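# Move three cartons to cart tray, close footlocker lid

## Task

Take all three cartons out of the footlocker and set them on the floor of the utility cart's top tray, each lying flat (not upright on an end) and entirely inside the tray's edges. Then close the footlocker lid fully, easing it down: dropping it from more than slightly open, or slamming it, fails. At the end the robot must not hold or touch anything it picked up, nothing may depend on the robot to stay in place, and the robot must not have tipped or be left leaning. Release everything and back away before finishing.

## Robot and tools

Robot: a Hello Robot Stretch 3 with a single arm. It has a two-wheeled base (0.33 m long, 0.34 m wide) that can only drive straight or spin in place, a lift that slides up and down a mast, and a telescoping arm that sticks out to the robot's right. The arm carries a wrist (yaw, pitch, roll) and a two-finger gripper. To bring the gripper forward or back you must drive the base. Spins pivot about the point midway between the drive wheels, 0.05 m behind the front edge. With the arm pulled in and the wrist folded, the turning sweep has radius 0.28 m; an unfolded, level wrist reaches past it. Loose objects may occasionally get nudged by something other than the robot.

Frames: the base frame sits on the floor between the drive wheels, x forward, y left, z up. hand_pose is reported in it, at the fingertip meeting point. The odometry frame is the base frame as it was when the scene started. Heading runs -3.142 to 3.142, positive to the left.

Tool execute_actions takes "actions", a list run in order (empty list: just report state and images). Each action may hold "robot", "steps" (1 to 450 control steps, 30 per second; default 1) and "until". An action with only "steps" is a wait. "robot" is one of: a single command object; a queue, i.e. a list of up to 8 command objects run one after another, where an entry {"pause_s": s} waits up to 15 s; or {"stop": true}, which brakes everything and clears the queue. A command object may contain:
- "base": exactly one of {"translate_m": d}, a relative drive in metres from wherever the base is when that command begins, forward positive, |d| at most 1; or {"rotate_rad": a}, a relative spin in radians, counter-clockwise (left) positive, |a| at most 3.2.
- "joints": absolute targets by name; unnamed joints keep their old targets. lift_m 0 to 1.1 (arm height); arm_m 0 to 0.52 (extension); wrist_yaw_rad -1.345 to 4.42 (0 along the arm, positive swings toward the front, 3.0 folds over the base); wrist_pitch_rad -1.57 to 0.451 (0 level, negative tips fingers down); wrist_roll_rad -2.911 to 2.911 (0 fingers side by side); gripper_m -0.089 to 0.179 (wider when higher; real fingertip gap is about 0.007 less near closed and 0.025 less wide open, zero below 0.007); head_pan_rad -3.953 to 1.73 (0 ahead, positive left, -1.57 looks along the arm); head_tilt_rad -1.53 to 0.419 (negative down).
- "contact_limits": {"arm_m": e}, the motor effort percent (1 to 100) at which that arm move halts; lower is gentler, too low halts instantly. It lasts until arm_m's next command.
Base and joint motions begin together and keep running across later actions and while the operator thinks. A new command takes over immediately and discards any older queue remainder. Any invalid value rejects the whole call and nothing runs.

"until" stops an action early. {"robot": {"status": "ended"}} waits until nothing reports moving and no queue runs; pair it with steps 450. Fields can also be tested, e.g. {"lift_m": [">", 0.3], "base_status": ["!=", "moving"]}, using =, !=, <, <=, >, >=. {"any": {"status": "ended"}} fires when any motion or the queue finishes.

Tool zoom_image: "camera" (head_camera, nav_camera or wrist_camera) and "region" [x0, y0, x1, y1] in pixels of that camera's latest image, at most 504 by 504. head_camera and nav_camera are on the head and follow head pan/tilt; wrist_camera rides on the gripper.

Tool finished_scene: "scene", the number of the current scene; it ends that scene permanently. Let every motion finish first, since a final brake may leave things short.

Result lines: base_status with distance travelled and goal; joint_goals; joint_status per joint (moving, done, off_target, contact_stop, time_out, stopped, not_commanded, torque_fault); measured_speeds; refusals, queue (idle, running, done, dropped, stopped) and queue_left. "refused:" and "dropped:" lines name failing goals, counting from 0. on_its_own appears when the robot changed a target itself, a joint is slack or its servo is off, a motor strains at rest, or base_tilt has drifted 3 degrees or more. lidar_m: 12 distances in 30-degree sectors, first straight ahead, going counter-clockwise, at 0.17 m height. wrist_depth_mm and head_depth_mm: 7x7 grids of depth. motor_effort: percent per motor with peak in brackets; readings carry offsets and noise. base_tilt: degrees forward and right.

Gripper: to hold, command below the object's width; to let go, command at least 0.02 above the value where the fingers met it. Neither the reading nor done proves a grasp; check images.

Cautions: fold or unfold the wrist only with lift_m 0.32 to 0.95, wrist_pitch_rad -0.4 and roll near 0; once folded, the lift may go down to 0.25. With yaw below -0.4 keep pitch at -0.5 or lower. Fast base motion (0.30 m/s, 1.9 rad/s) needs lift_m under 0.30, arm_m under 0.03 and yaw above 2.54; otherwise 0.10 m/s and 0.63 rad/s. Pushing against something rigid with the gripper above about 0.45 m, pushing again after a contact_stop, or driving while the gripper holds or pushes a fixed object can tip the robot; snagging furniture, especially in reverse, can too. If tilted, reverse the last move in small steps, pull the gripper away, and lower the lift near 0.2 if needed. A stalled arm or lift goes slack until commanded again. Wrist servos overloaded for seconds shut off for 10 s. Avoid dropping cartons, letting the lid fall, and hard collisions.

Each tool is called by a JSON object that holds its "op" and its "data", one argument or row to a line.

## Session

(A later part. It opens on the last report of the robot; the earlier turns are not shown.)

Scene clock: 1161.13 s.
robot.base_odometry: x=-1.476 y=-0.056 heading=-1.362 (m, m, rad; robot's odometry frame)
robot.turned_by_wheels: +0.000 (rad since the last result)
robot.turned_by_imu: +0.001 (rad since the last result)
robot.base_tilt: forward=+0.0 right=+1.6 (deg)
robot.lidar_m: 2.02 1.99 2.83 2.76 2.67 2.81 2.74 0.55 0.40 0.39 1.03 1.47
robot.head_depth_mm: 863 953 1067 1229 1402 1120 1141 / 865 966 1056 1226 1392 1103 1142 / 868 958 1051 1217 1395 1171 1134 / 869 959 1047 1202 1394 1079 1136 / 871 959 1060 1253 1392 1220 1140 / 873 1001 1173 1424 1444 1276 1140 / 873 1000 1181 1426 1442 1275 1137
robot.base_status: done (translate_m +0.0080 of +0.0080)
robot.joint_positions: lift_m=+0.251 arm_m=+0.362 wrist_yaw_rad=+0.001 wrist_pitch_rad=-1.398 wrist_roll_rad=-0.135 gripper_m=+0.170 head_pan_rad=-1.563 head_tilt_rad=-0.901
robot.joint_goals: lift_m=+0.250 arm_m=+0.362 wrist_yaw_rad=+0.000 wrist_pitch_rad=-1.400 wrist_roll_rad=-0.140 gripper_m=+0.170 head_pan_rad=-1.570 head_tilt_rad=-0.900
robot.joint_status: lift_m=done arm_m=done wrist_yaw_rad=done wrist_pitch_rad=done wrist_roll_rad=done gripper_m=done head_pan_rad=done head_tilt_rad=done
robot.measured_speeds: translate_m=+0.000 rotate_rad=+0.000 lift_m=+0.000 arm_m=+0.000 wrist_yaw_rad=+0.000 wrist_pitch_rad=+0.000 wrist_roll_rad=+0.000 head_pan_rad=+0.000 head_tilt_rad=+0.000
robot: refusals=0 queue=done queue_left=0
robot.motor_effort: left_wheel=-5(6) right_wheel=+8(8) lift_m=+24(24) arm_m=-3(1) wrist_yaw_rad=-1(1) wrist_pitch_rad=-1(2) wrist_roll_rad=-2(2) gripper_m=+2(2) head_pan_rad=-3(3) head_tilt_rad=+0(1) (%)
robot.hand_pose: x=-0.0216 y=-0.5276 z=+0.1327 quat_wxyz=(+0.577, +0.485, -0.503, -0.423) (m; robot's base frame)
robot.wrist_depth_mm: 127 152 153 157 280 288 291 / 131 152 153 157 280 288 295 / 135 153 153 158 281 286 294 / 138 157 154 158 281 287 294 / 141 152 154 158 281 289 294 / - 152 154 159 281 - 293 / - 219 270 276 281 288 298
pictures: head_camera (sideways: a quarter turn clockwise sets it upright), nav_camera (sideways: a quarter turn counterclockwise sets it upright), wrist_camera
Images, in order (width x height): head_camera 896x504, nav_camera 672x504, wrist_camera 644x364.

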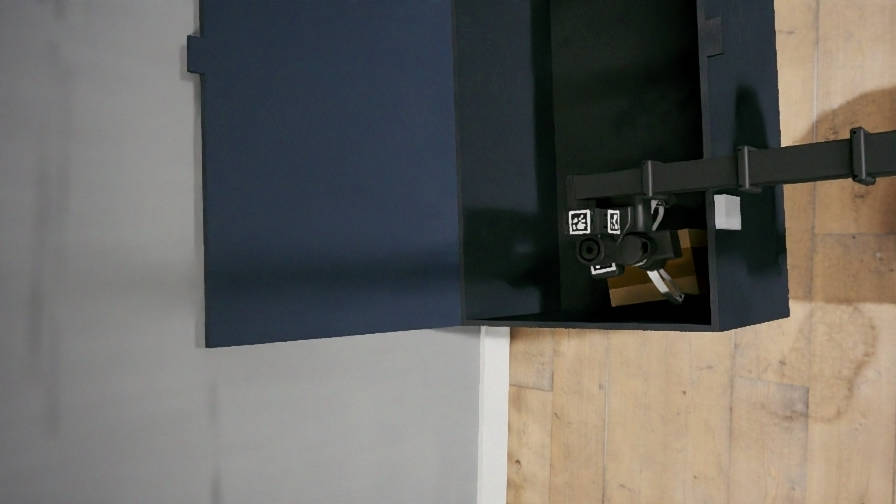

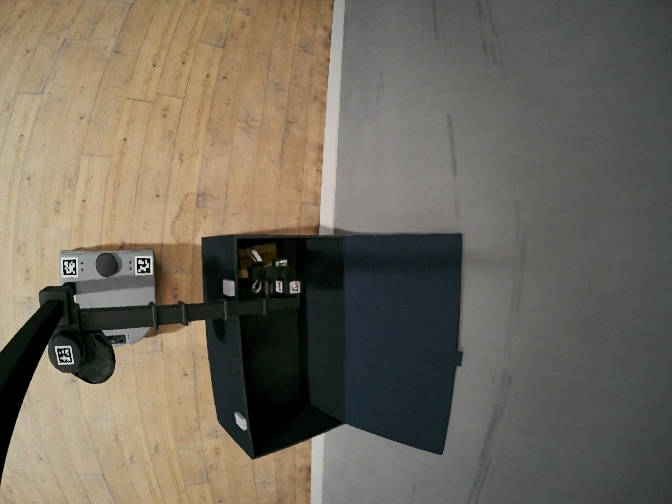

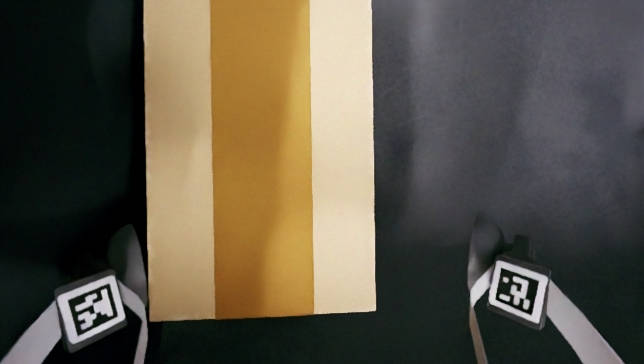

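{"op": "execute_actions", "data": {
  "actions": [
    {"robot":{"joints":{"lift_m":0.225}},"steps":60,"until":{"robot":{"status":"ended"}}},
    {"robot":{"joints":{"arm_m":0.405}},"steps":60,"until":{"robot":{"status":"ended"}}}
  ]
}}

Scene clock: 1169.47 s.
robot.base_odometry: x=-1.476 y=-0.056 heading=-1.362 (m, m, rad; robot's odometry frame)
robot.turned_by_wheels: +0.000 (rad since the last result)
robot.turned_by_imu: +0.001 (rad since the last result)
robot.base_tilt: forward=+0.0 right=+1.7 (deg)
robot.lidar_m: 2.02 1.99 2.83 2.75 2.67 2.80 2.74 0.55 0.40 0.39 1.03 1.47
robot.head_depth_mm: 863 955 1062 1227 1400 1122 1142 / 865 963 1056 1221 1394 1103 1139 / 866 958 1051 1213 1394 1251 1139 / 868 957 1044 1205 1393 1159 1139 / 869 959 1059 1254 1389 1234 1136 / 872 1002 1176 1420 1450 1274 1136 / 870 1005 1176 1424 1444 1273 1138
robot.base_status: done (translate_m +0.0080 of +0.0080)
robot.joint_positions: lift_m=+0.226 arm_m=+0.405 wrist_yaw_rad=+0.006 wrist_pitch_rad=-1.431 wrist_roll_rad=-0.152 gripper_m=+0.170 head_pan_rad=-1.563 head_tilt_rad=-0.901
robot.joint_goals: lift_m=+0.225 arm_m=+0.405 wrist_yaw_rad=+0.000 wrist_pitch_rad=-1.400 wrist_roll_rad=-0.140 gripper_m=+0.170 head_pan_rad=-1.570 head_tilt_rad=-0.900
robot.joint_status: lift_m=done arm_m=done wrist_yaw_rad=done wrist_pitch_rad=done wrist_roll_rad=done gripper_m=done head_pan_rad=done head_tilt_rad=done
robot.measured_speeds: translate_m=+0.000 rotate_rad=+0.000 lift_m=+0.000 arm_m=+0.000 wrist_yaw_rad=+0.000 wrist_pitch_rad=+0.000 wrist_roll_rad=+0.000 head_pan_rad=+0.000 head_tilt_rad=+0.000
robot: refusals=0 queue=done queue_left=0
robot.motor_effort: left_wheel=-5(6) right_wheel=+8(14) lift_m=+24(23) arm_m=+4(6) wrist_yaw_rad=-7(7) wrist_pitch_rad=+13(15) wrist_roll_rad=+4(4) gripper_m=+2(2) head_pan_rad=-3(3) head_tilt_rad=+0(0) (%)
robot.hand_pose: x=-0.0215 y=-0.5613 z=+0.1071 quat_wxyz=(+0.574, +0.499, -0.490, -0.426) (m; robot's base frame)
robot.wrist_depth_mm: 125 140 126 129 248 255 259 / 129 124 126 129 248 254 262 / 133 125 127 129 251 258 265 / 138 126 128 130 252 259 264 / 143 127 128 131 256 262 265 / - 127 129 132 257 - 270 / - 129 130 133 260 265 270
pictures: head_camera (sideways: a quarter turn clockwise sets it upright), nav_camera (sideways: a quarter turn counterclockwise sets it upright), wrist_camera
Images, in order (width x height): head_camera 896x504, nav_camera 672x504, wrist_camera 644x364.

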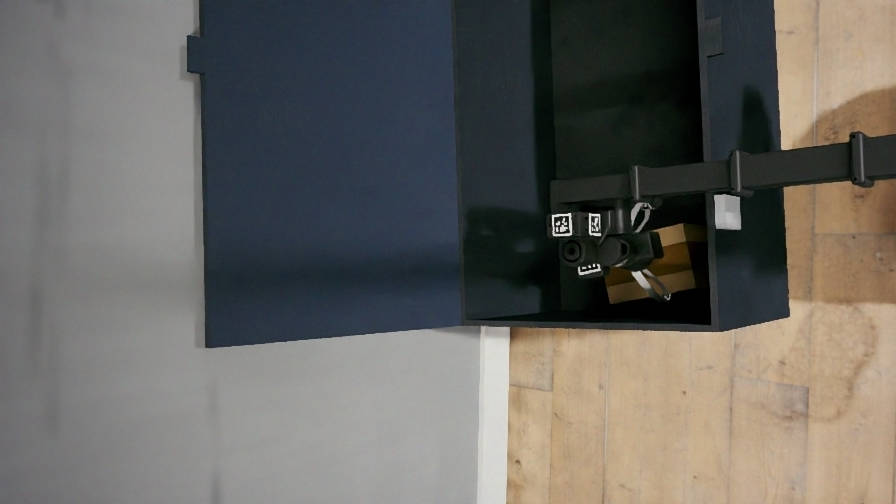

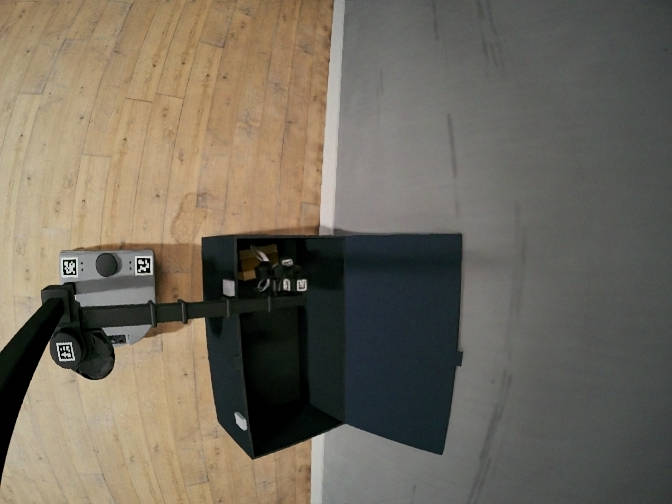

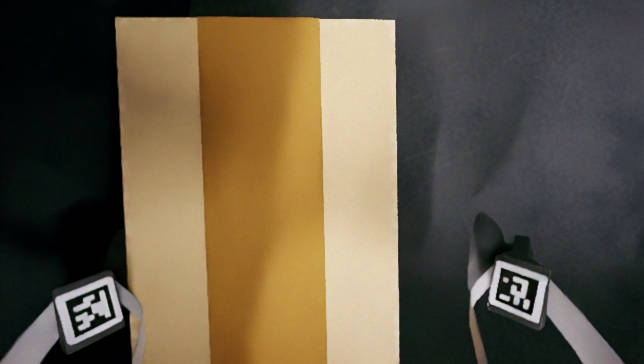

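{"op": "execute_actions", "data": {
  "actions": []
}}

Scene clock: 1195.63 s.
robot.base_odometry: x=-1.476 y=-0.056 heading=-1.362 (m, m, rad; robot's odometry frame)
robot.turned_by_wheels: +0.000 (rad since the last result)
robot.turned_by_imu: +0.001 (rad since the last result)
robot.base_tilt: forward=-0.1 right=+1.6 (deg)
robot.lidar_m: 2.02 1.99 2.84 2.76 2.66 2.80 2.74 0.55 0.40 0.39 1.03 1.47
robot.head_depth_mm: 865 955 1065 1230 1396 1121 1141 / 865 964 1059 1224 1400 1101 1143 / 867 960 1050 1214 1396 1256 1138 / 869 957 1045 1204 1397 1154 1137 / 869 960 1060 1251 1390 1235 1138 / 872 997 1171 1420 1448 1274 1137 / 876 1001 1177 1432 1443 1272 1135
robot.base_status: done (translate_m +0.0080 of +0.0080)
robot.joint_positions: lift_m=+0.226 arm_m=+0.405 wrist_yaw_rad=+0.006 wrist_pitch_rad=-1.431 wrist_roll_rad=-0.152 gripper_m=+0.170 head_pan_rad=-1.563 head_tilt_rad=-0.901
robot.joint_goals: lift_m=+0.225 arm_m=+0.405 wrist_yaw_rad=+0.000 wrist_pitch_rad=-1.400 wrist_roll_rad=-0.140 gripper_m=+0.170 head_pan_rad=-1.570 head_tilt_rad=-0.900
robot.joint_status: lift_m=done arm_m=done wrist_yaw_rad=done wrist_pitch_rad=done wrist_roll_rad=done gripper_m=done head_pan_rad=done head_tilt_rad=done
robot.measured_speeds: translate_m=+0.000 rotate_rad=+0.000 lift_m=+0.000 arm_m=+0.000 wrist_yaw_rad=+0.000 wrist_pitch_rad=+0.000 wrist_roll_rad=+0.000 head_pan_rad=+0.000 head_tilt_rad=+0.000
robot: refusals=0 queue=done queue_left=0
robot.motor_effort: left_wheel=-5(5) right_wheel=+8(8) lift_m=+24(24) arm_m=+4(4) wrist_yaw_rad=-7(7) wrist_pitch_rad=+13(13) wrist_roll_rad=+4(4) gripper_m=+2(2) head_pan_rad=-3(3) head_tilt_rad=-1(0) (%)
robot.hand_pose: x=-0.0215 y=-0.5613 z=+0.1071 quat_wxyz=(+0.574, +0.499, -0.490, -0.426) (m; robot's base frame)
robot.wrist_depth_mm: 125 141 126 129 250 253 260 / 129 125 126 129 250 254 261 / 134 125 126 130 251 258 263 / 137 126 127 130 253 260 266 / 143 127 128 131 255 262 268 / - 128 129 133 257 - 269 / - 129 130 133 257 266 272
pictures: head_camera (sideways: a quarter turn clockwise sets it upright), nav_camera (sideways: a quarter turn counterclockwise sets it upright), wrist_camera
Images, in order (width x height): head_camera 896x504, nav_camera 672x504, wrist_camera 644x364.

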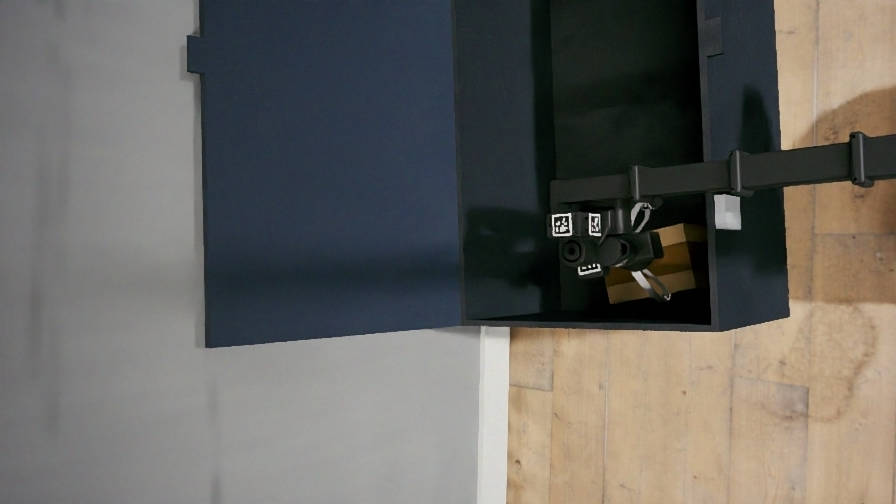

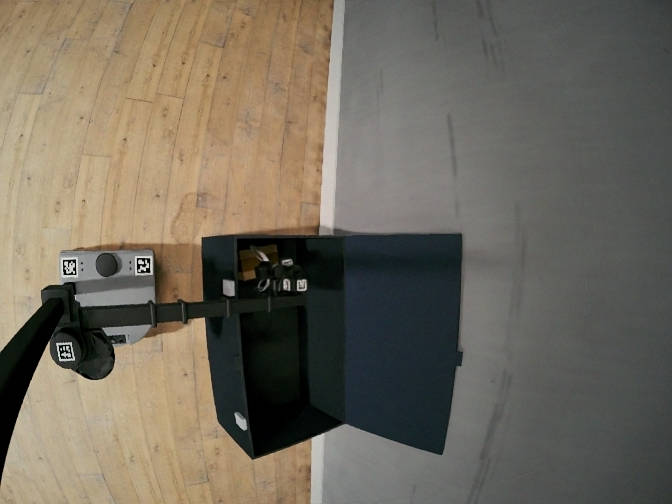

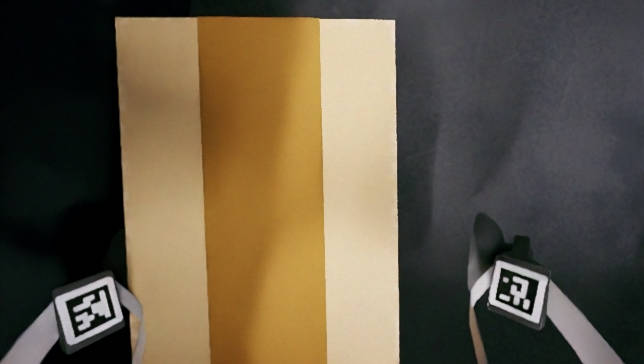

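{"op": "execute_actions", "data": {
  "actions": [
    {"robot":[{"joints":{"gripper_m":0.11}},{"joints":{"gripper_m":0.15}},{"joints":{"arm_m":0.421}}],"steps":300,"until":{"robot":{"status":"ended"}}}
  ]
}}

Scene clock: 1204.30 s.
robot.base_odometry: x=-1.476 y=-0.056 heading=-1.362 (m, m, rad; robot's odometry frame)
robot.turned_by_wheels: +0.000 (rad since the last result)
robot.turned_by_imu: +0.002 (rad since the last result)
robot.base_tilt: forward=+0.0 right=+1.6 (deg)
robot.lidar_m: 2.02 2.00 2.83 2.76 2.67 2.80 2.74 0.56 0.40 0.39 1.03 1.47
robot.head_depth_mm: 862 954 1062 1229 1404 1120 1140 / 864 963 1057 1219 1395 1100 1138 / 868 961 1053 1209 1395 1173 1143 / 869 953 1043 1204 1368 1156 1142 / 869 959 1062 1251 1387 1231 1134 / 872 1002 1178 1425 1438 1272 1140 / 873 1005 1179 1430 1449 1274 1140
robot.base_status: done (translate_m +0.0080 of +0.0080)
robot.joint_positions: lift_m=+0.226 arm_m=+0.421 wrist_yaw_rad=+0.003 wrist_pitch_rad=-1.402 wrist_roll_rad=-0.146 gripper_m=+0.150 head_pan_rad=-1.563 head_tilt_rad=-0.901
robot.joint_goals: lift_m=+0.225 arm_m=+0.421 wrist_yaw_rad=+0.000 wrist_pitch_rad=-1.400 wrist_roll_rad=-0.140 gripper_m=+0.150 head_pan_rad=-1.570 head_tilt_rad=-0.900
robot.joint_status: lift_m=done arm_m=done wrist_yaw_rad=done wrist_pitch_rad=done wrist_roll_rad=done gripper_m=done head_pan_rad=done head_tilt_rad=done
robot.measured_speeds: translate_m=+0.000 rotate_rad=+0.000 lift_m=+0.000 arm_m=+0.000 wrist_yaw_rad=+0.000 wrist_pitch_rad=+0.000 wrist_roll_rad=+0.000 head_pan_rad=+0.000 head_tilt_rad=+0.000
robot: refusals=0 queue=done queue_left=0
robot.motor_effort: left_wheel=-2(5) right_wheel=+0(8) lift_m=+23(24) arm_m=+3(5) wrist_yaw_rad=-3(7) wrist_pitch_rad=+1(13) wrist_roll_rad=+2(4) gripper_m=+0(86) head_pan_rad=-3(3) head_tilt_rad=+0(0) (%)
robot.hand_pose: x=-0.0216 y=-0.5849 z=+0.1076 quat_wxyz=(+0.579, +0.489, -0.499, -0.421) (m; robot's base frame)
robot.wrist_depth_mm: 126 172 244 248 254 260 266 / 130 154 129 132 255 259 267 / 134 151 129 132 135 259 266 / 138 157 129 132 136 261 266 / 142 161 129 132 136 262 268 / 144 128 130 132 136 - 268 / - 197 130 133 136 264 270
pictures: head_camera (sideways: a quarter turn clockwise sets it upright), nav_camera (sideways: a quarter turn counterclockwise sets it upright), wrist_camera
Images, in order (width x height): head_camera 896x504, nav_camera 672x504, wrist_camera 644x364.

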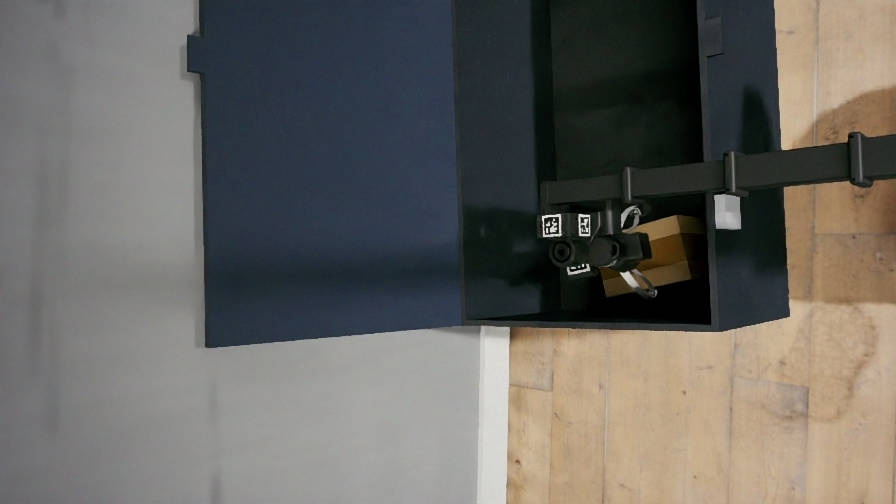

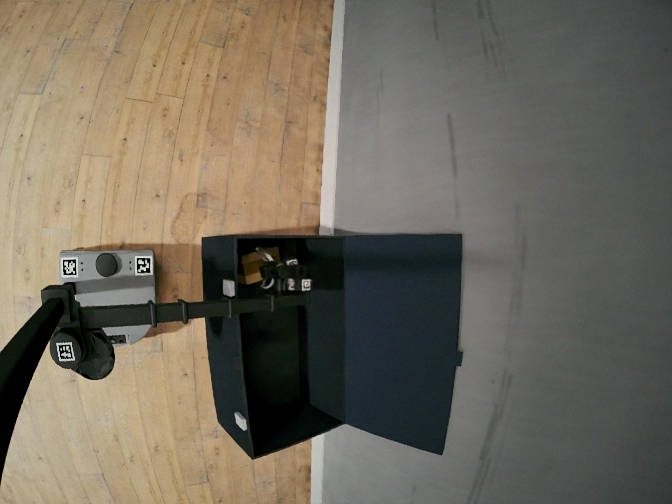

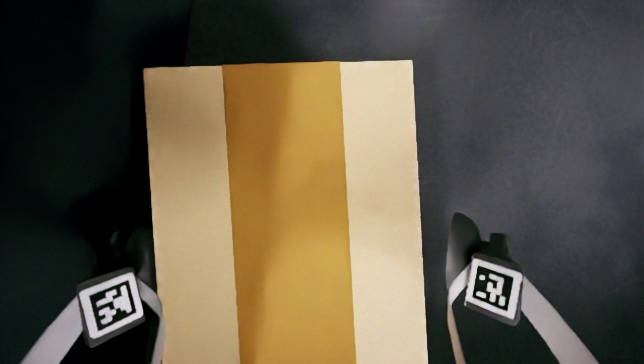

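{"op": "execute_actions", "data": {
  "actions": [
    {"robot":{"joints":{"gripper_m":0.085,"wrist_roll_rad":-0.17}},"steps":90,"until":{"robot":{"status":"ended"}}},
    {"steps":10},
    {"robot":{"joints":{"lift_m":0.32}},"steps":120,"until":{"robot":{"status":"ended"}}}
  ]
}}

Scene clock: 1211.77 s.
robot.base_odometry: x=-1.476 y=-0.056 heading=-1.362 (m, m, rad; robot's odometry frame)
robot.turned_by_wheels: +0.000 (rad since the last result)
robot.turned_by_imu: +0.001 (rad since the last result)
robot.base_tilt: forward=-0.1 right=+1.7 (deg)
robot.lidar_m: 2.02 1.99 2.84 2.75 2.67 2.81 2.74 0.55 0.40 0.39 1.03 1.47
robot.head_depth_mm: 864 954 1063 1228 1398 1122 1145 / 867 963 1056 1222 1396 1100 1142 / 864 958 1050 1211 1398 1254 1138 / 869 954 1042 1203 1142 1096 1141 / 868 959 1060 1252 1392 1250 1139 / 871 1002 1171 1427 1444 1273 1136 / 873 1002 1175 1427 1446 1271 1134
robot.base_status: done (translate_m +0.0080 of +0.0080)
robot.joint_positions: lift_m=+0.319 arm_m=+0.421 wrist_yaw_rad=+0.003 wrist_pitch_rad=-1.408 wrist_roll_rad=-0.165 gripper_m=+0.086 head_pan_rad=-1.563 head_tilt_rad=-0.901
robot.joint_goals: lift_m=+0.320 arm_m=+0.421 wrist_yaw_rad=+0.000 wrist_pitch_rad=-1.400 wrist_roll_rad=-0.170 gripper_m=+0.085 head_pan_rad=-1.570 head_tilt_rad=-0.900
robot.joint_status: lift_m=done arm_m=done wrist_yaw_rad=done wrist_pitch_rad=done wrist_roll_rad=done gripper_m=done head_pan_rad=done head_tilt_rad=done
robot.measured_speeds: translate_m=+0.000 rotate_rad=+0.000 lift_m=+0.000 arm_m=+0.000 wrist_yaw_rad=+0.000 wrist_pitch_rad=+0.000 wrist_roll_rad=+0.000 head_pan_rad=+0.000 head_tilt_rad=+0.000
robot: refusals=0 queue=done queue_left=0
robot.motor_effort: left_wheel=-2(2) right_wheel=+1(7) lift_m=+66(63) arm_m=+3(3) wrist_yaw_rad=-3(2) wrist_pitch_rad=+3(4) wrist_roll_rad=-2(2) gripper_m=-19(92) head_pan_rad=-3(3) head_tilt_rad=+1(1) (%)
robot.hand_pose: x=-0.0216 y=-0.5835 z=+0.2011 quat_wxyz=(+0.582, +0.494, -0.492, -0.418) (m; robot's base frame)
robot.wrist_depth_mm: 123 168 329 337 344 349 331 / 128 167 135 136 343 356 364 / 132 171 133 135 138 356 364 / 137 179 132 134 138 357 367 / 142 177 132 133 136 357 365 / 148 168 130 133 135 362 366 / 139 211 130 131 134 362 368
pictures: head_camera (sideways: a quarter turn clockwise sets it upright), nav_camera (sideways: a quarter turn counterclockwise sets it upright), wrist_camera
Images, in order (width x height): head_camera 896x504, nav_camera 672x504, wrist_camera 644x364.

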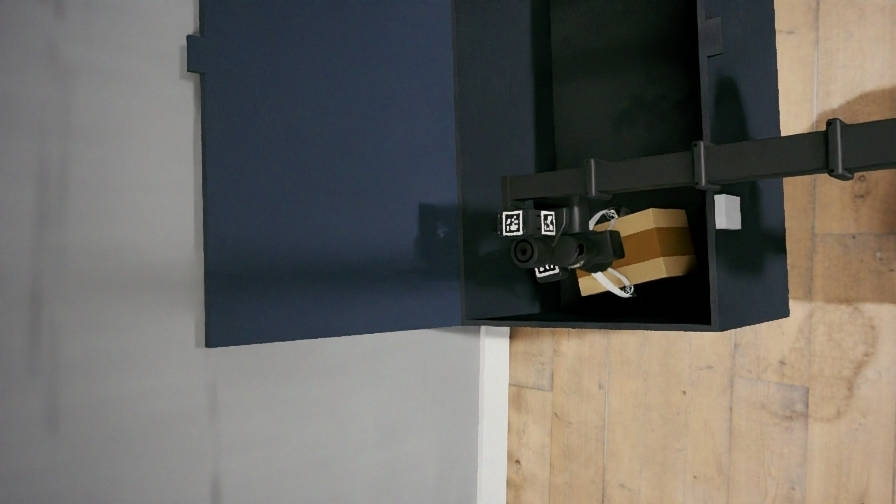

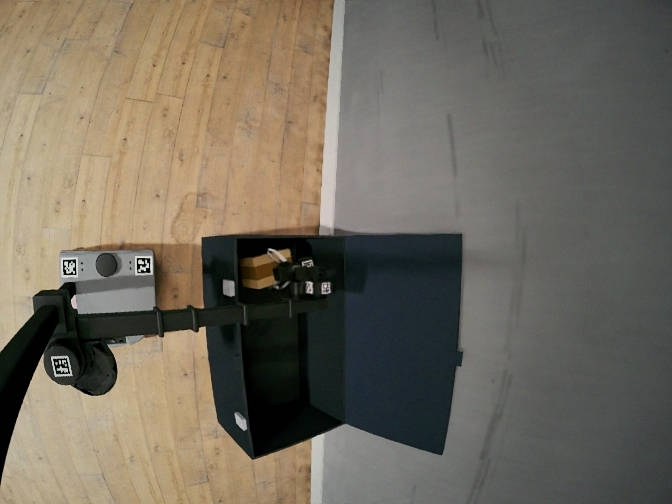

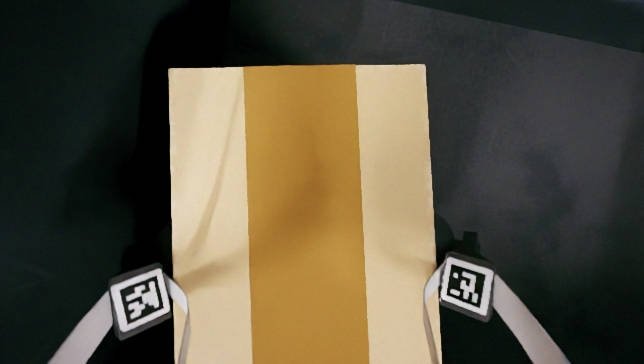

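{"op": "execute_actions", "data": {
  "actions": [
    {"robot":{"joints":{"lift_m":1.1,"arm_m":0.405}},"steps":200,"until":{"robot":{"lift_m":[">",0.6]}}},
    {"robot":{"joints":{"arm_m":0.02,"wrist_roll_rad":0}},"steps":200,"until":{"robot":{"arm_m":["<",0.08]}}},
    {"robot":[{"base":{"rotate_rad":-1.102},"joints":{"head_pan_rad":-3.14,"head_tilt_rad":-0.5}},{"base":{"translate_m":-1.0}},{"base":{"translate_m":-1.0}},{"base":{"translate_m":-0.601}},{"base":{"rotate_rad":-0.827},"joints":{"head_pan_rad":-1.57,"head_tilt_rad":-0.9}}],"steps":150}
  ]
}}

{"op": "execute_actions", "data": {
  "actions": [
    {"steps":450,"until":{"robot":{"status":"ended"}}},
    {"steps":450,"until":{"robot":{"status":"ended"}}},
    {"robot":{"joints":{"arm_m":0.3}},"steps":200,"until":{"robot":{"status":"ended"}}}
  ]
}}

Scene clock: 1236.30 s.
robot.base_odometry: x=-1.320 y=+0.070 heading=-2.464 (m, m, rad; robot's odometry frame)
robot.turned_by_wheels: -1.102 (rad since the last result)
robot.turned_by_imu: -1.077 (rad since the last result)
robot.base_tilt: forward=+1.1 right=+1.3 (deg)
robot.lidar_m: 0.58 1.65 2.12 1.99 2.68 2.60 2.47 2.47 2.64 1.60 0.59 0.56
robot.head_depth_mm: - - - 2583 2100 1667 1374 / - - - 2604 2101 1657 1372 / - - - 2604 2096 1661 1375 / - - - 2592 2100 1660 1375 / - - - 2535 2111 1664 1372 / - - - 2556 2087 1663 1376 / - - - 2551 2112 1663 1380
robot.base_status: moving (translate_m -0.2007 of -1.0000)
robot.joint_positions: lift_m=+1.099 arm_m=+0.020 wrist_yaw_rad=+0.002 wrist_pitch_rad=-1.408 wrist_roll_rad=-0.005 gripper_m=+0.086 head_pan_rad=-3.133 head_tilt_rad=-0.507
robot.joint_goals: lift_m=+1.100 arm_m=+0.020 wrist_yaw_rad=+0.000 wrist_pitch_rad=-1.400 wrist_roll_rad=+0.000 gripper_m=+0.085 head_pan_rad=-3.140 head_tilt_rad=-0.500
robot.joint_status: lift_m=done arm_m=done wrist_yaw_rad=done wrist_pitch_rad=done wrist_roll_rad=done gripper_m=done head_pan_rad=done head_tilt_rad=done
robot.measured_speeds: translate_m=-0.100 rotate_rad=+0.000 lift_m=+0.000 arm_m=+0.000 wrist_yaw_rad=+0.000 wrist_pitch_rad=+0.000 wrist_roll_rad=+0.000 head_pan_rad=+0.000 head_tilt_rad=+0.000
robot: refusals=0 queue=running queue_left=3
robot.motor_effort: left_wheel=+0(5) right_wheel=-7(10) lift_m=+66(68) arm_m=-3(2) wrist_yaw_rad=-3(4) wrist_pitch_rad=+3(3) wrist_roll_rad=+2(3) gripper_m=-19(19) head_pan_rad=-4(40) head_tilt_rad=+4(24) (%)
robot.hand_pose: x=-0.0216 y=-0.1831 z=+0.9810 quat_wxyz=(+0.541, +0.459, -0.537, -0.456) (m; robot's base frame)
robot.wrist_depth_mm: 953 - - - - - - / - 899 135 136 - - - / - 864 134 136 138 - - / 935 922 133 134 137 - - / - - 132 133 136 - - / - - 131 133 135 - - / - - 130 131 134 - -
pictures: head_camera (sideways: a quarter turn clockwise sets it upright), nav_camera (sideways: a quarter turn counterclockwise sets it upright), wrist_camera
Images, in order (width x height): head_camera 896x504, nav_camera 672x504, wrist_camera 644x364.

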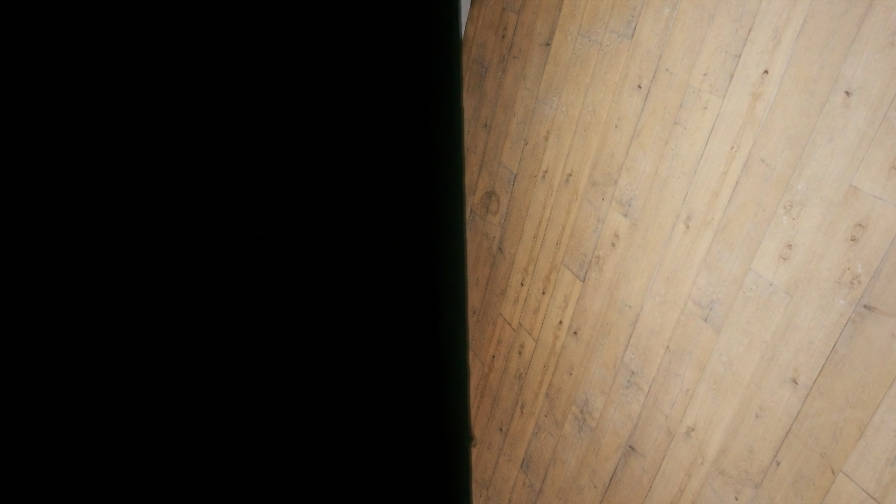

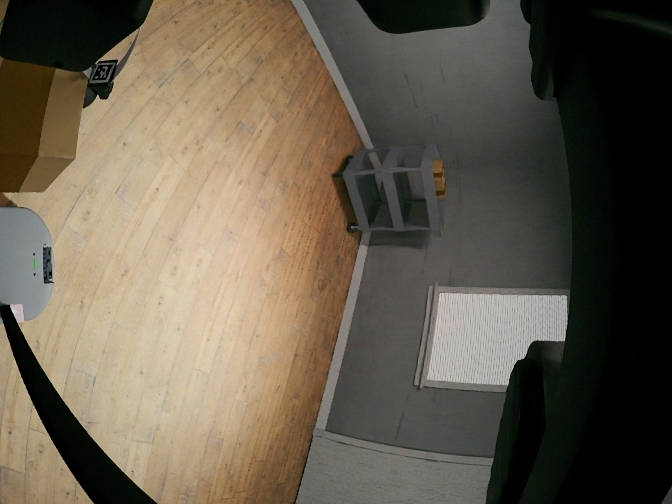

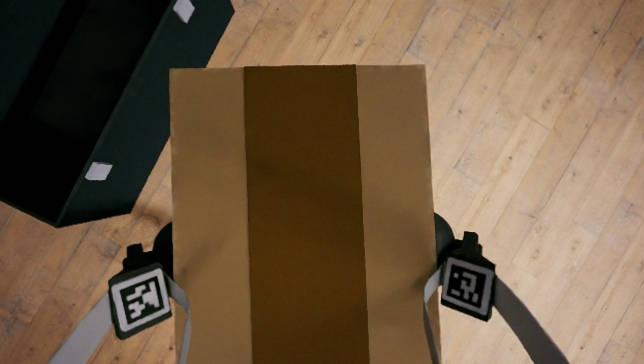

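Scene clock: 1268.57 s.
robot.base_odometry: x=+0.550 y=+1.575 heading=+2.993 (m, m, rad; robot's odometry frame)
robot.turned_by_wheels: -0.827 (rad since the last result)
robot.turned_by_imu: -0.803 (rad since the last result)
robot.base_tilt: forward=-0.1 right=+1.6 (deg)
robot.lidar_m: 2.76 2.73 3.66 3.03 1.20 0.68 0.58 0.58 0.44 0.42 0.45 0.62
robot.head_depth_mm: 882 945 986 1016 1206 1244 1142 / 1037 1033 727 611 1391 1282 1143 / 1195 867 445 592 907 1129 1140 / - 515 444 504 922 1129 1143 / 1292 881 445 606 924 1130 1144 / 1264 865 647 625 919 1131 1139 / 1225 862 633 623 923 1131 1136
robot.base_status: done (rotate_rad -0.8269 of -0.8270)
robot.joint_positions: lift_m=+1.099 arm_m=+0.300 wrist_yaw_rad=+0.001 wrist_pitch_rad=-1.407 wrist_roll_rad=-0.004 gripper_m=+0.086 head_pan_rad=-1.577 head_tilt_rad=-0.889
robot.joint_goals: lift_m=+1.100 arm_m=+0.300 wrist_yaw_rad=+0.000 wrist_pitch_rad=-1.400 wrist_roll_rad=+0.000 gripper_m=+0.085 head_pan_rad=-1.570 head_tilt_rad=-0.900
robot.joint_status: lift_m=done arm_m=done wrist_yaw_rad=done wrist_pitch_rad=done wrist_roll_rad=done gripper_m=done head_pan_rad=done head_tilt_rad=done
robot.measured_speeds: translate_m=+0.000 rotate_rad=+0.000 lift_m=+0.000 arm_m=+0.000 wrist_yaw_rad=+0.000 wrist_pitch_rad=+0.000 wrist_roll_rad=+0.000 head_pan_rad=+0.000 head_tilt_rad=+0.000
robot: refusals=0 queue=done queue_left=0
robot.motor_effort: left_wheel=+2(6) right_wheel=-5(9) lift_m=+66(66) arm_m=+3(2) wrist_yaw_rad=-2(2) wrist_pitch_rad=+3(3) wrist_roll_rad=+1(2) gripper_m=-18(19) head_pan_rad=+3(39) head_tilt_rad=-4(29) (%)
robot.hand_pose: x=-0.0216 y=-0.4625 z=+0.9810 quat_wxyz=(+0.540, +0.459, -0.538, -0.457) (m; robot's base frame)
robot.wrist_depth_mm: 220 223 341 348 353 309 408 / 222 223 135 137 285 512 425 / 331 334 134 136 138 541 445 / 331 337 132 134 137 576 471 / 331 337 132 133 136 603 499 / - - 131 132 135 696 516 / - - 130 131 134 - 548
pictures: head_camera (sideways: a quarter turn clockwise sets it upright), nav_camera (sideways: a quarter turn counterclockwise sets it upright), wrist_camera
Images, in order (width x height): head_camera 896x504, nav_camera 672x504, wrist_camera 644x364.

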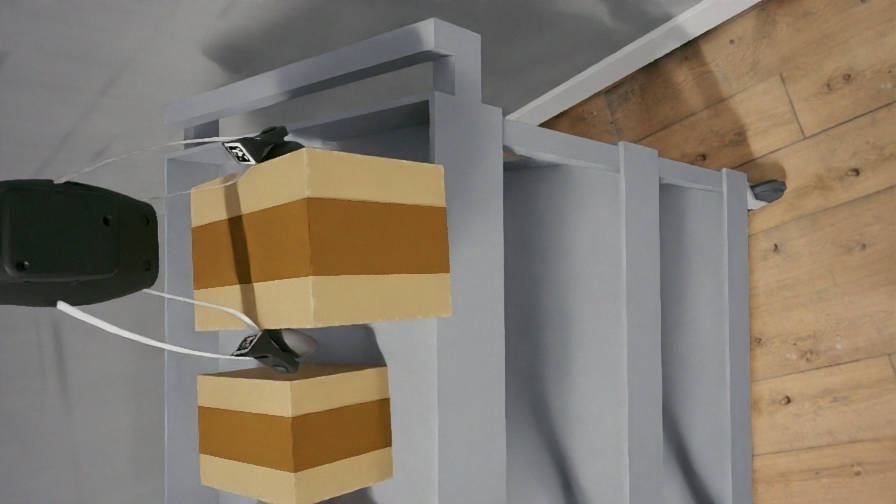

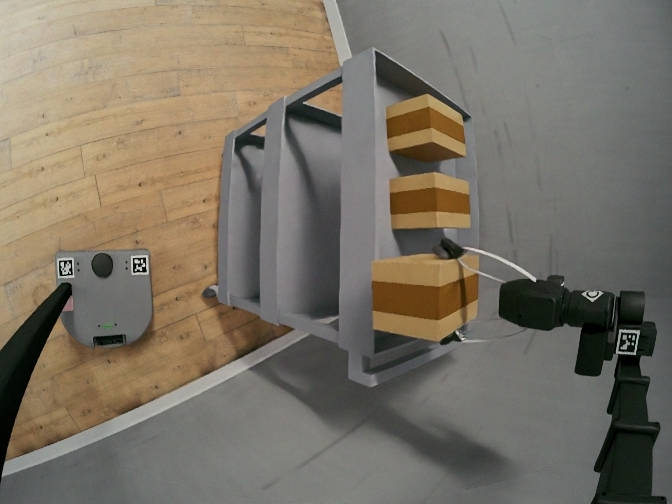

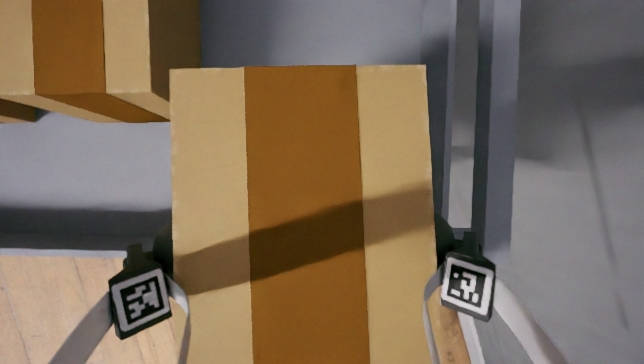

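{"op": "execute_actions", "data": {
  "actions": [
    {"robot":{"base":{"translate_m":-0.012},"joints":{"arm_m":0.457}},"steps":200,"until":{"robot":{"status":"ended"}}},
    {"robot":{"joints":{"lift_m":1.02}},"steps":100,"until":{"robot":{"status":"ended"}}}
  ]
}}

Scene clock: 1280.53 s.
robot.base_odometry: x=+0.562 y=+1.574 heading=+2.993 (m, m, rad; robot's odometry frame)
robot.turned_by_wheels: +0.000 (rad since the last result)
robot.turned_by_imu: +0.001 (rad since the last result)
robot.base_tilt: forward=-0.1 right=+1.7 (deg)
robot.lidar_m: 2.76 2.73 3.64 3.06 1.18 0.66 0.57 0.57 0.44 0.42 0.45 0.62
robot.head_depth_mm: 872 929 977 1023 1182 1239 1145 / 1015 1039 701 615 1407 1285 1141 / 1229 883 723 629 890 1133 1140 / - 664 619 626 924 1134 1141 / 1295 880 711 623 925 1132 1145 / 1269 880 665 622 922 1130 1141 / 1229 860 632 620 921 1132 1143
robot.base_status: done (translate_m -0.0120 of -0.0120)
robot.joint_positions: lift_m=+1.020 arm_m=+0.457 wrist_yaw_rad=+0.001 wrist_pitch_rad=-1.407 wrist_roll_rad=-0.004 gripper_m=+0.086 head_pan_rad=-1.577 head_tilt_rad=-0.889
robot.joint_goals: lift_m=+1.020 arm_m=+0.457 wrist_yaw_rad=+0.000 wrist_pitch_rad=-1.400 wrist_roll_rad=+0.000 gripper_m=+0.085 head_pan_rad=-1.570 head_tilt_rad=-0.900
robot.joint_status: lift_m=done arm_m=done wrist_yaw_rad=done wrist_pitch_rad=done wrist_roll_rad=done gripper_m=done head_pan_rad=done head_tilt_rad=done
robot.measured_speeds: translate_m=+0.000 rotate_rad=+0.000 lift_m=+0.000 arm_m=+0.000 wrist_yaw_rad=+0.000 wrist_pitch_rad=+0.000 wrist_roll_rad=+0.000 head_pan_rad=+0.000 head_tilt_rad=+0.000
robot: refusals=0 queue=done queue_left=0
robot.motor_effort: left_wheel=+1(3) right_wheel=-4(10) lift_m=+35(67) arm_m=+3(2) wrist_yaw_rad=-1(1) wrist_pitch_rad=+3(3) wrist_roll_rad=+1(1) gripper_m=-18(18) head_pan_rad=+3(3) head_tilt_rad=-5(4) (%)
robot.hand_pose: x=-0.0216 y=-0.6196 z=+0.9021 quat_wxyz=(+0.540, +0.459, -0.538, -0.457) (m; robot's base frame)
robot.wrist_depth_mm: 256 261 263 268 272 227 320 / 166 261 135 136 256 225 331 / 165 220 134 135 138 222 358 / 164 218 132 135 137 221 378 / 163 203 132 133 136 224 394 / 162 188 131 133 135 219 415 / 156 263 130 131 134 226 444
pictures: head_camera (sideways: a quarter turn clockwise sets it upright), nav_camera (sideways: a quarter turn counterclockwise sets it upright), wrist_camera
Images, in order (width x height): head_camera 896x504, nav_camera 672x504, wrist_camera 644x364.

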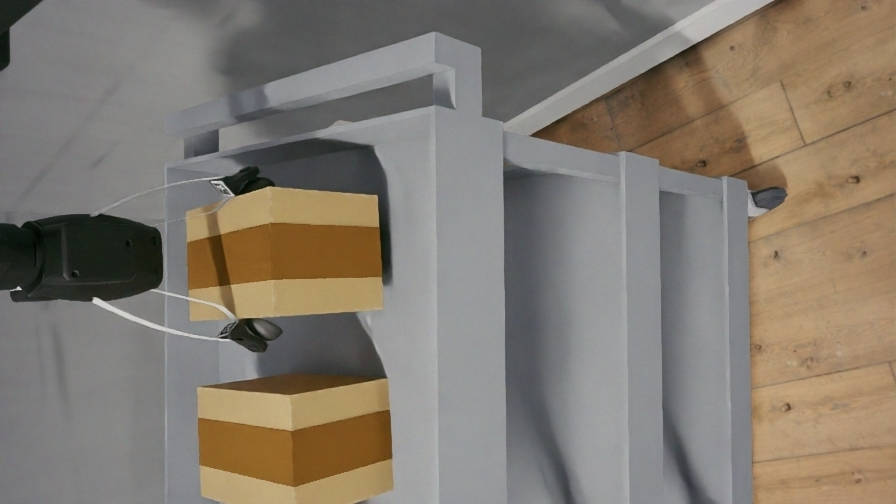

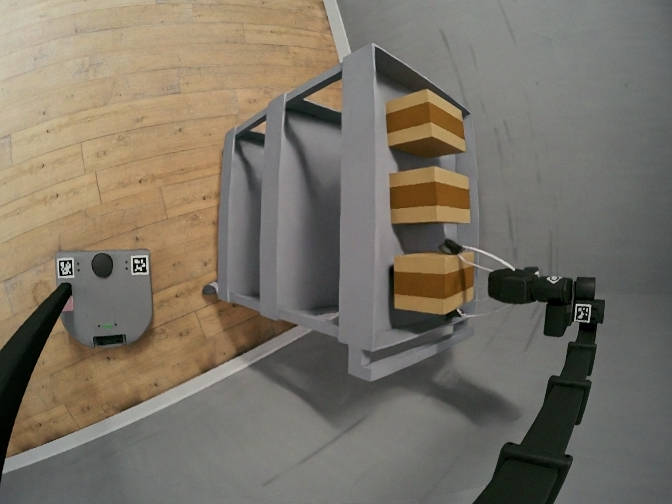

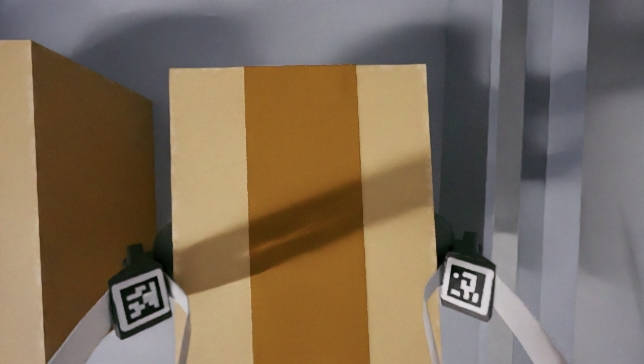

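{"op": "execute_actions", "data": {
  "actions": [
    {"robot":{"joints":{"lift_m":0.997}},"steps":100,"until":{"robot":{"status":"ended"}}},
    {"robot":{"joints":{"gripper_m":0.14}},"steps":60,"until":{"robot":{"status":"ended"}}},
    {"robot":{"joints":{"lift_m":1.07}},"steps":100,"until":{"robot":{"status":"ended"}}},
    {"robot":{"joints":{"arm_m":0.0}},"steps":150,"until":{"robot":{"status":"ended"}}}
  ]
}}

Scene clock: 1301.47 s.
robot.base_odometry: x=+0.562 y=+1.574 heading=+2.993 (m, m, rad; robot's odometry frame)
robot.turned_by_wheels: +0.000 (rad since the last result)
robot.turned_by_imu: +0.002 (rad since the last result)
robot.base_tilt: forward=+0.0 right=+1.6 (deg)
robot.lidar_m: 2.77 2.74 3.68 3.05 1.18 0.66 0.57 0.57 0.44 0.43 0.44 0.62
robot.head_depth_mm: - - - - 1133 1198 1146 / - - - - - - 1144 / - - - - - - 1133 / 1366 863 - - - 1134 1147 / 1307 884 731 626 944 1142 1140 / 1264 880 666 624 919 1136 1139 / 1230 862 634 621 919 1126 1137
robot.base_status: done (translate_m -0.0120 of -0.0120)
robot.joint_positions: lift_m=+1.069 arm_m=+0.000 wrist_yaw_rad=+0.001 wrist_pitch_rad=-1.402 wrist_roll_rad=-0.004 gripper_m=+0.140 head_pan_rad=-1.577 head_tilt_rad=-0.889
robot.joint_goals: lift_m=+1.070 arm_m=+0.000 wrist_yaw_rad=+0.000 wrist_pitch_rad=-1.400 wrist_roll_rad=+0.000 gripper_m=+0.140 head_pan_rad=-1.570 head_tilt_rad=-0.900
robot.joint_status: lift_m=done arm_m=done wrist_yaw_rad=done wrist_pitch_rad=done wrist_roll_rad=done gripper_m=done head_pan_rad=done head_tilt_rad=done
robot.measured_speeds: translate_m=+0.000 rotate_rad=+0.000 lift_m=+0.000 arm_m=+0.000 wrist_yaw_rad=+0.000 wrist_pitch_rad=+0.000 wrist_roll_rad=+0.000 head_pan_rad=+0.000 head_tilt_rad=+0.000
robot: refusals=0 queue=done queue_left=0
robot.motor_effort: left_wheel=+1(2) right_wheel=-4(4) lift_m=+56(59) arm_m=-3(6) wrist_yaw_rad=-1(0) wrist_pitch_rad=+1(4) wrist_roll_rad=+1(1) gripper_m=+0(79) head_pan_rad=+3(3) head_tilt_rad=-4(5) (%)
robot.hand_pose: x=-0.0216 y=-0.1646 z=+0.9515 quat_wxyz=(+0.542, +0.457, -0.539, -0.455) (m; robot's base frame)
robot.wrist_depth_mm: 581 601 628 640 943 652 479 / - 892 904 861 - 694 499 / - - - - - 739 526 / - - - - - 802 548 / - - - - - 807 575 / - - - - - 775 613 / - - - - - - 626
pictures: head_camera (sideways: a quarter turn clockwise sets it upright), nav_camera (sideways: a quarter turn counterclockwise sets it upright), wrist_camera
Images, in order (width x height): head_camera 896x504, nav_camera 672x504, wrist_camera 644x364.

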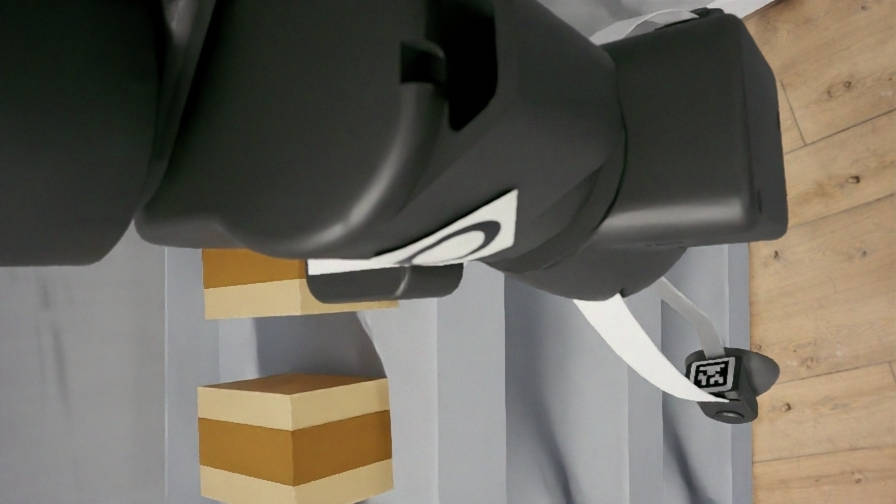

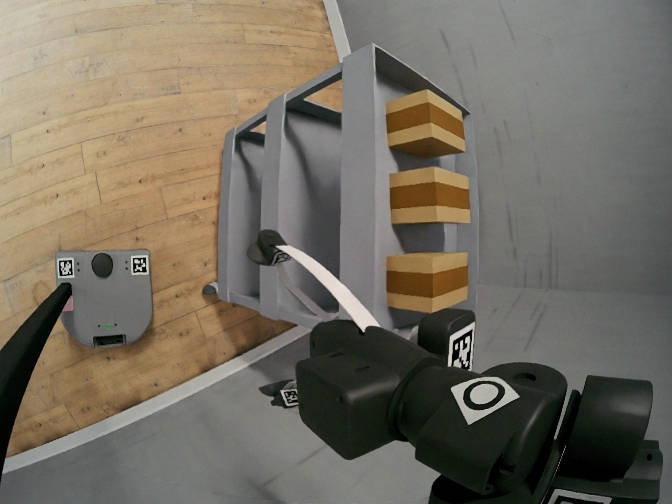

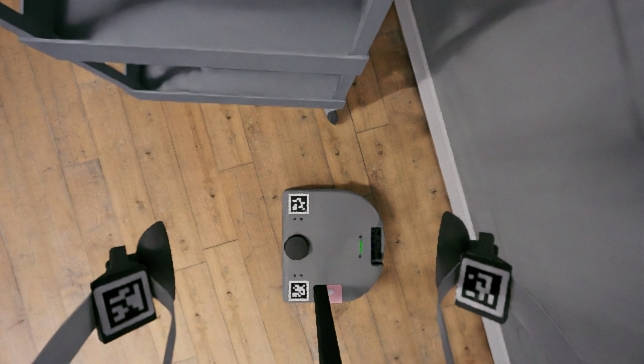

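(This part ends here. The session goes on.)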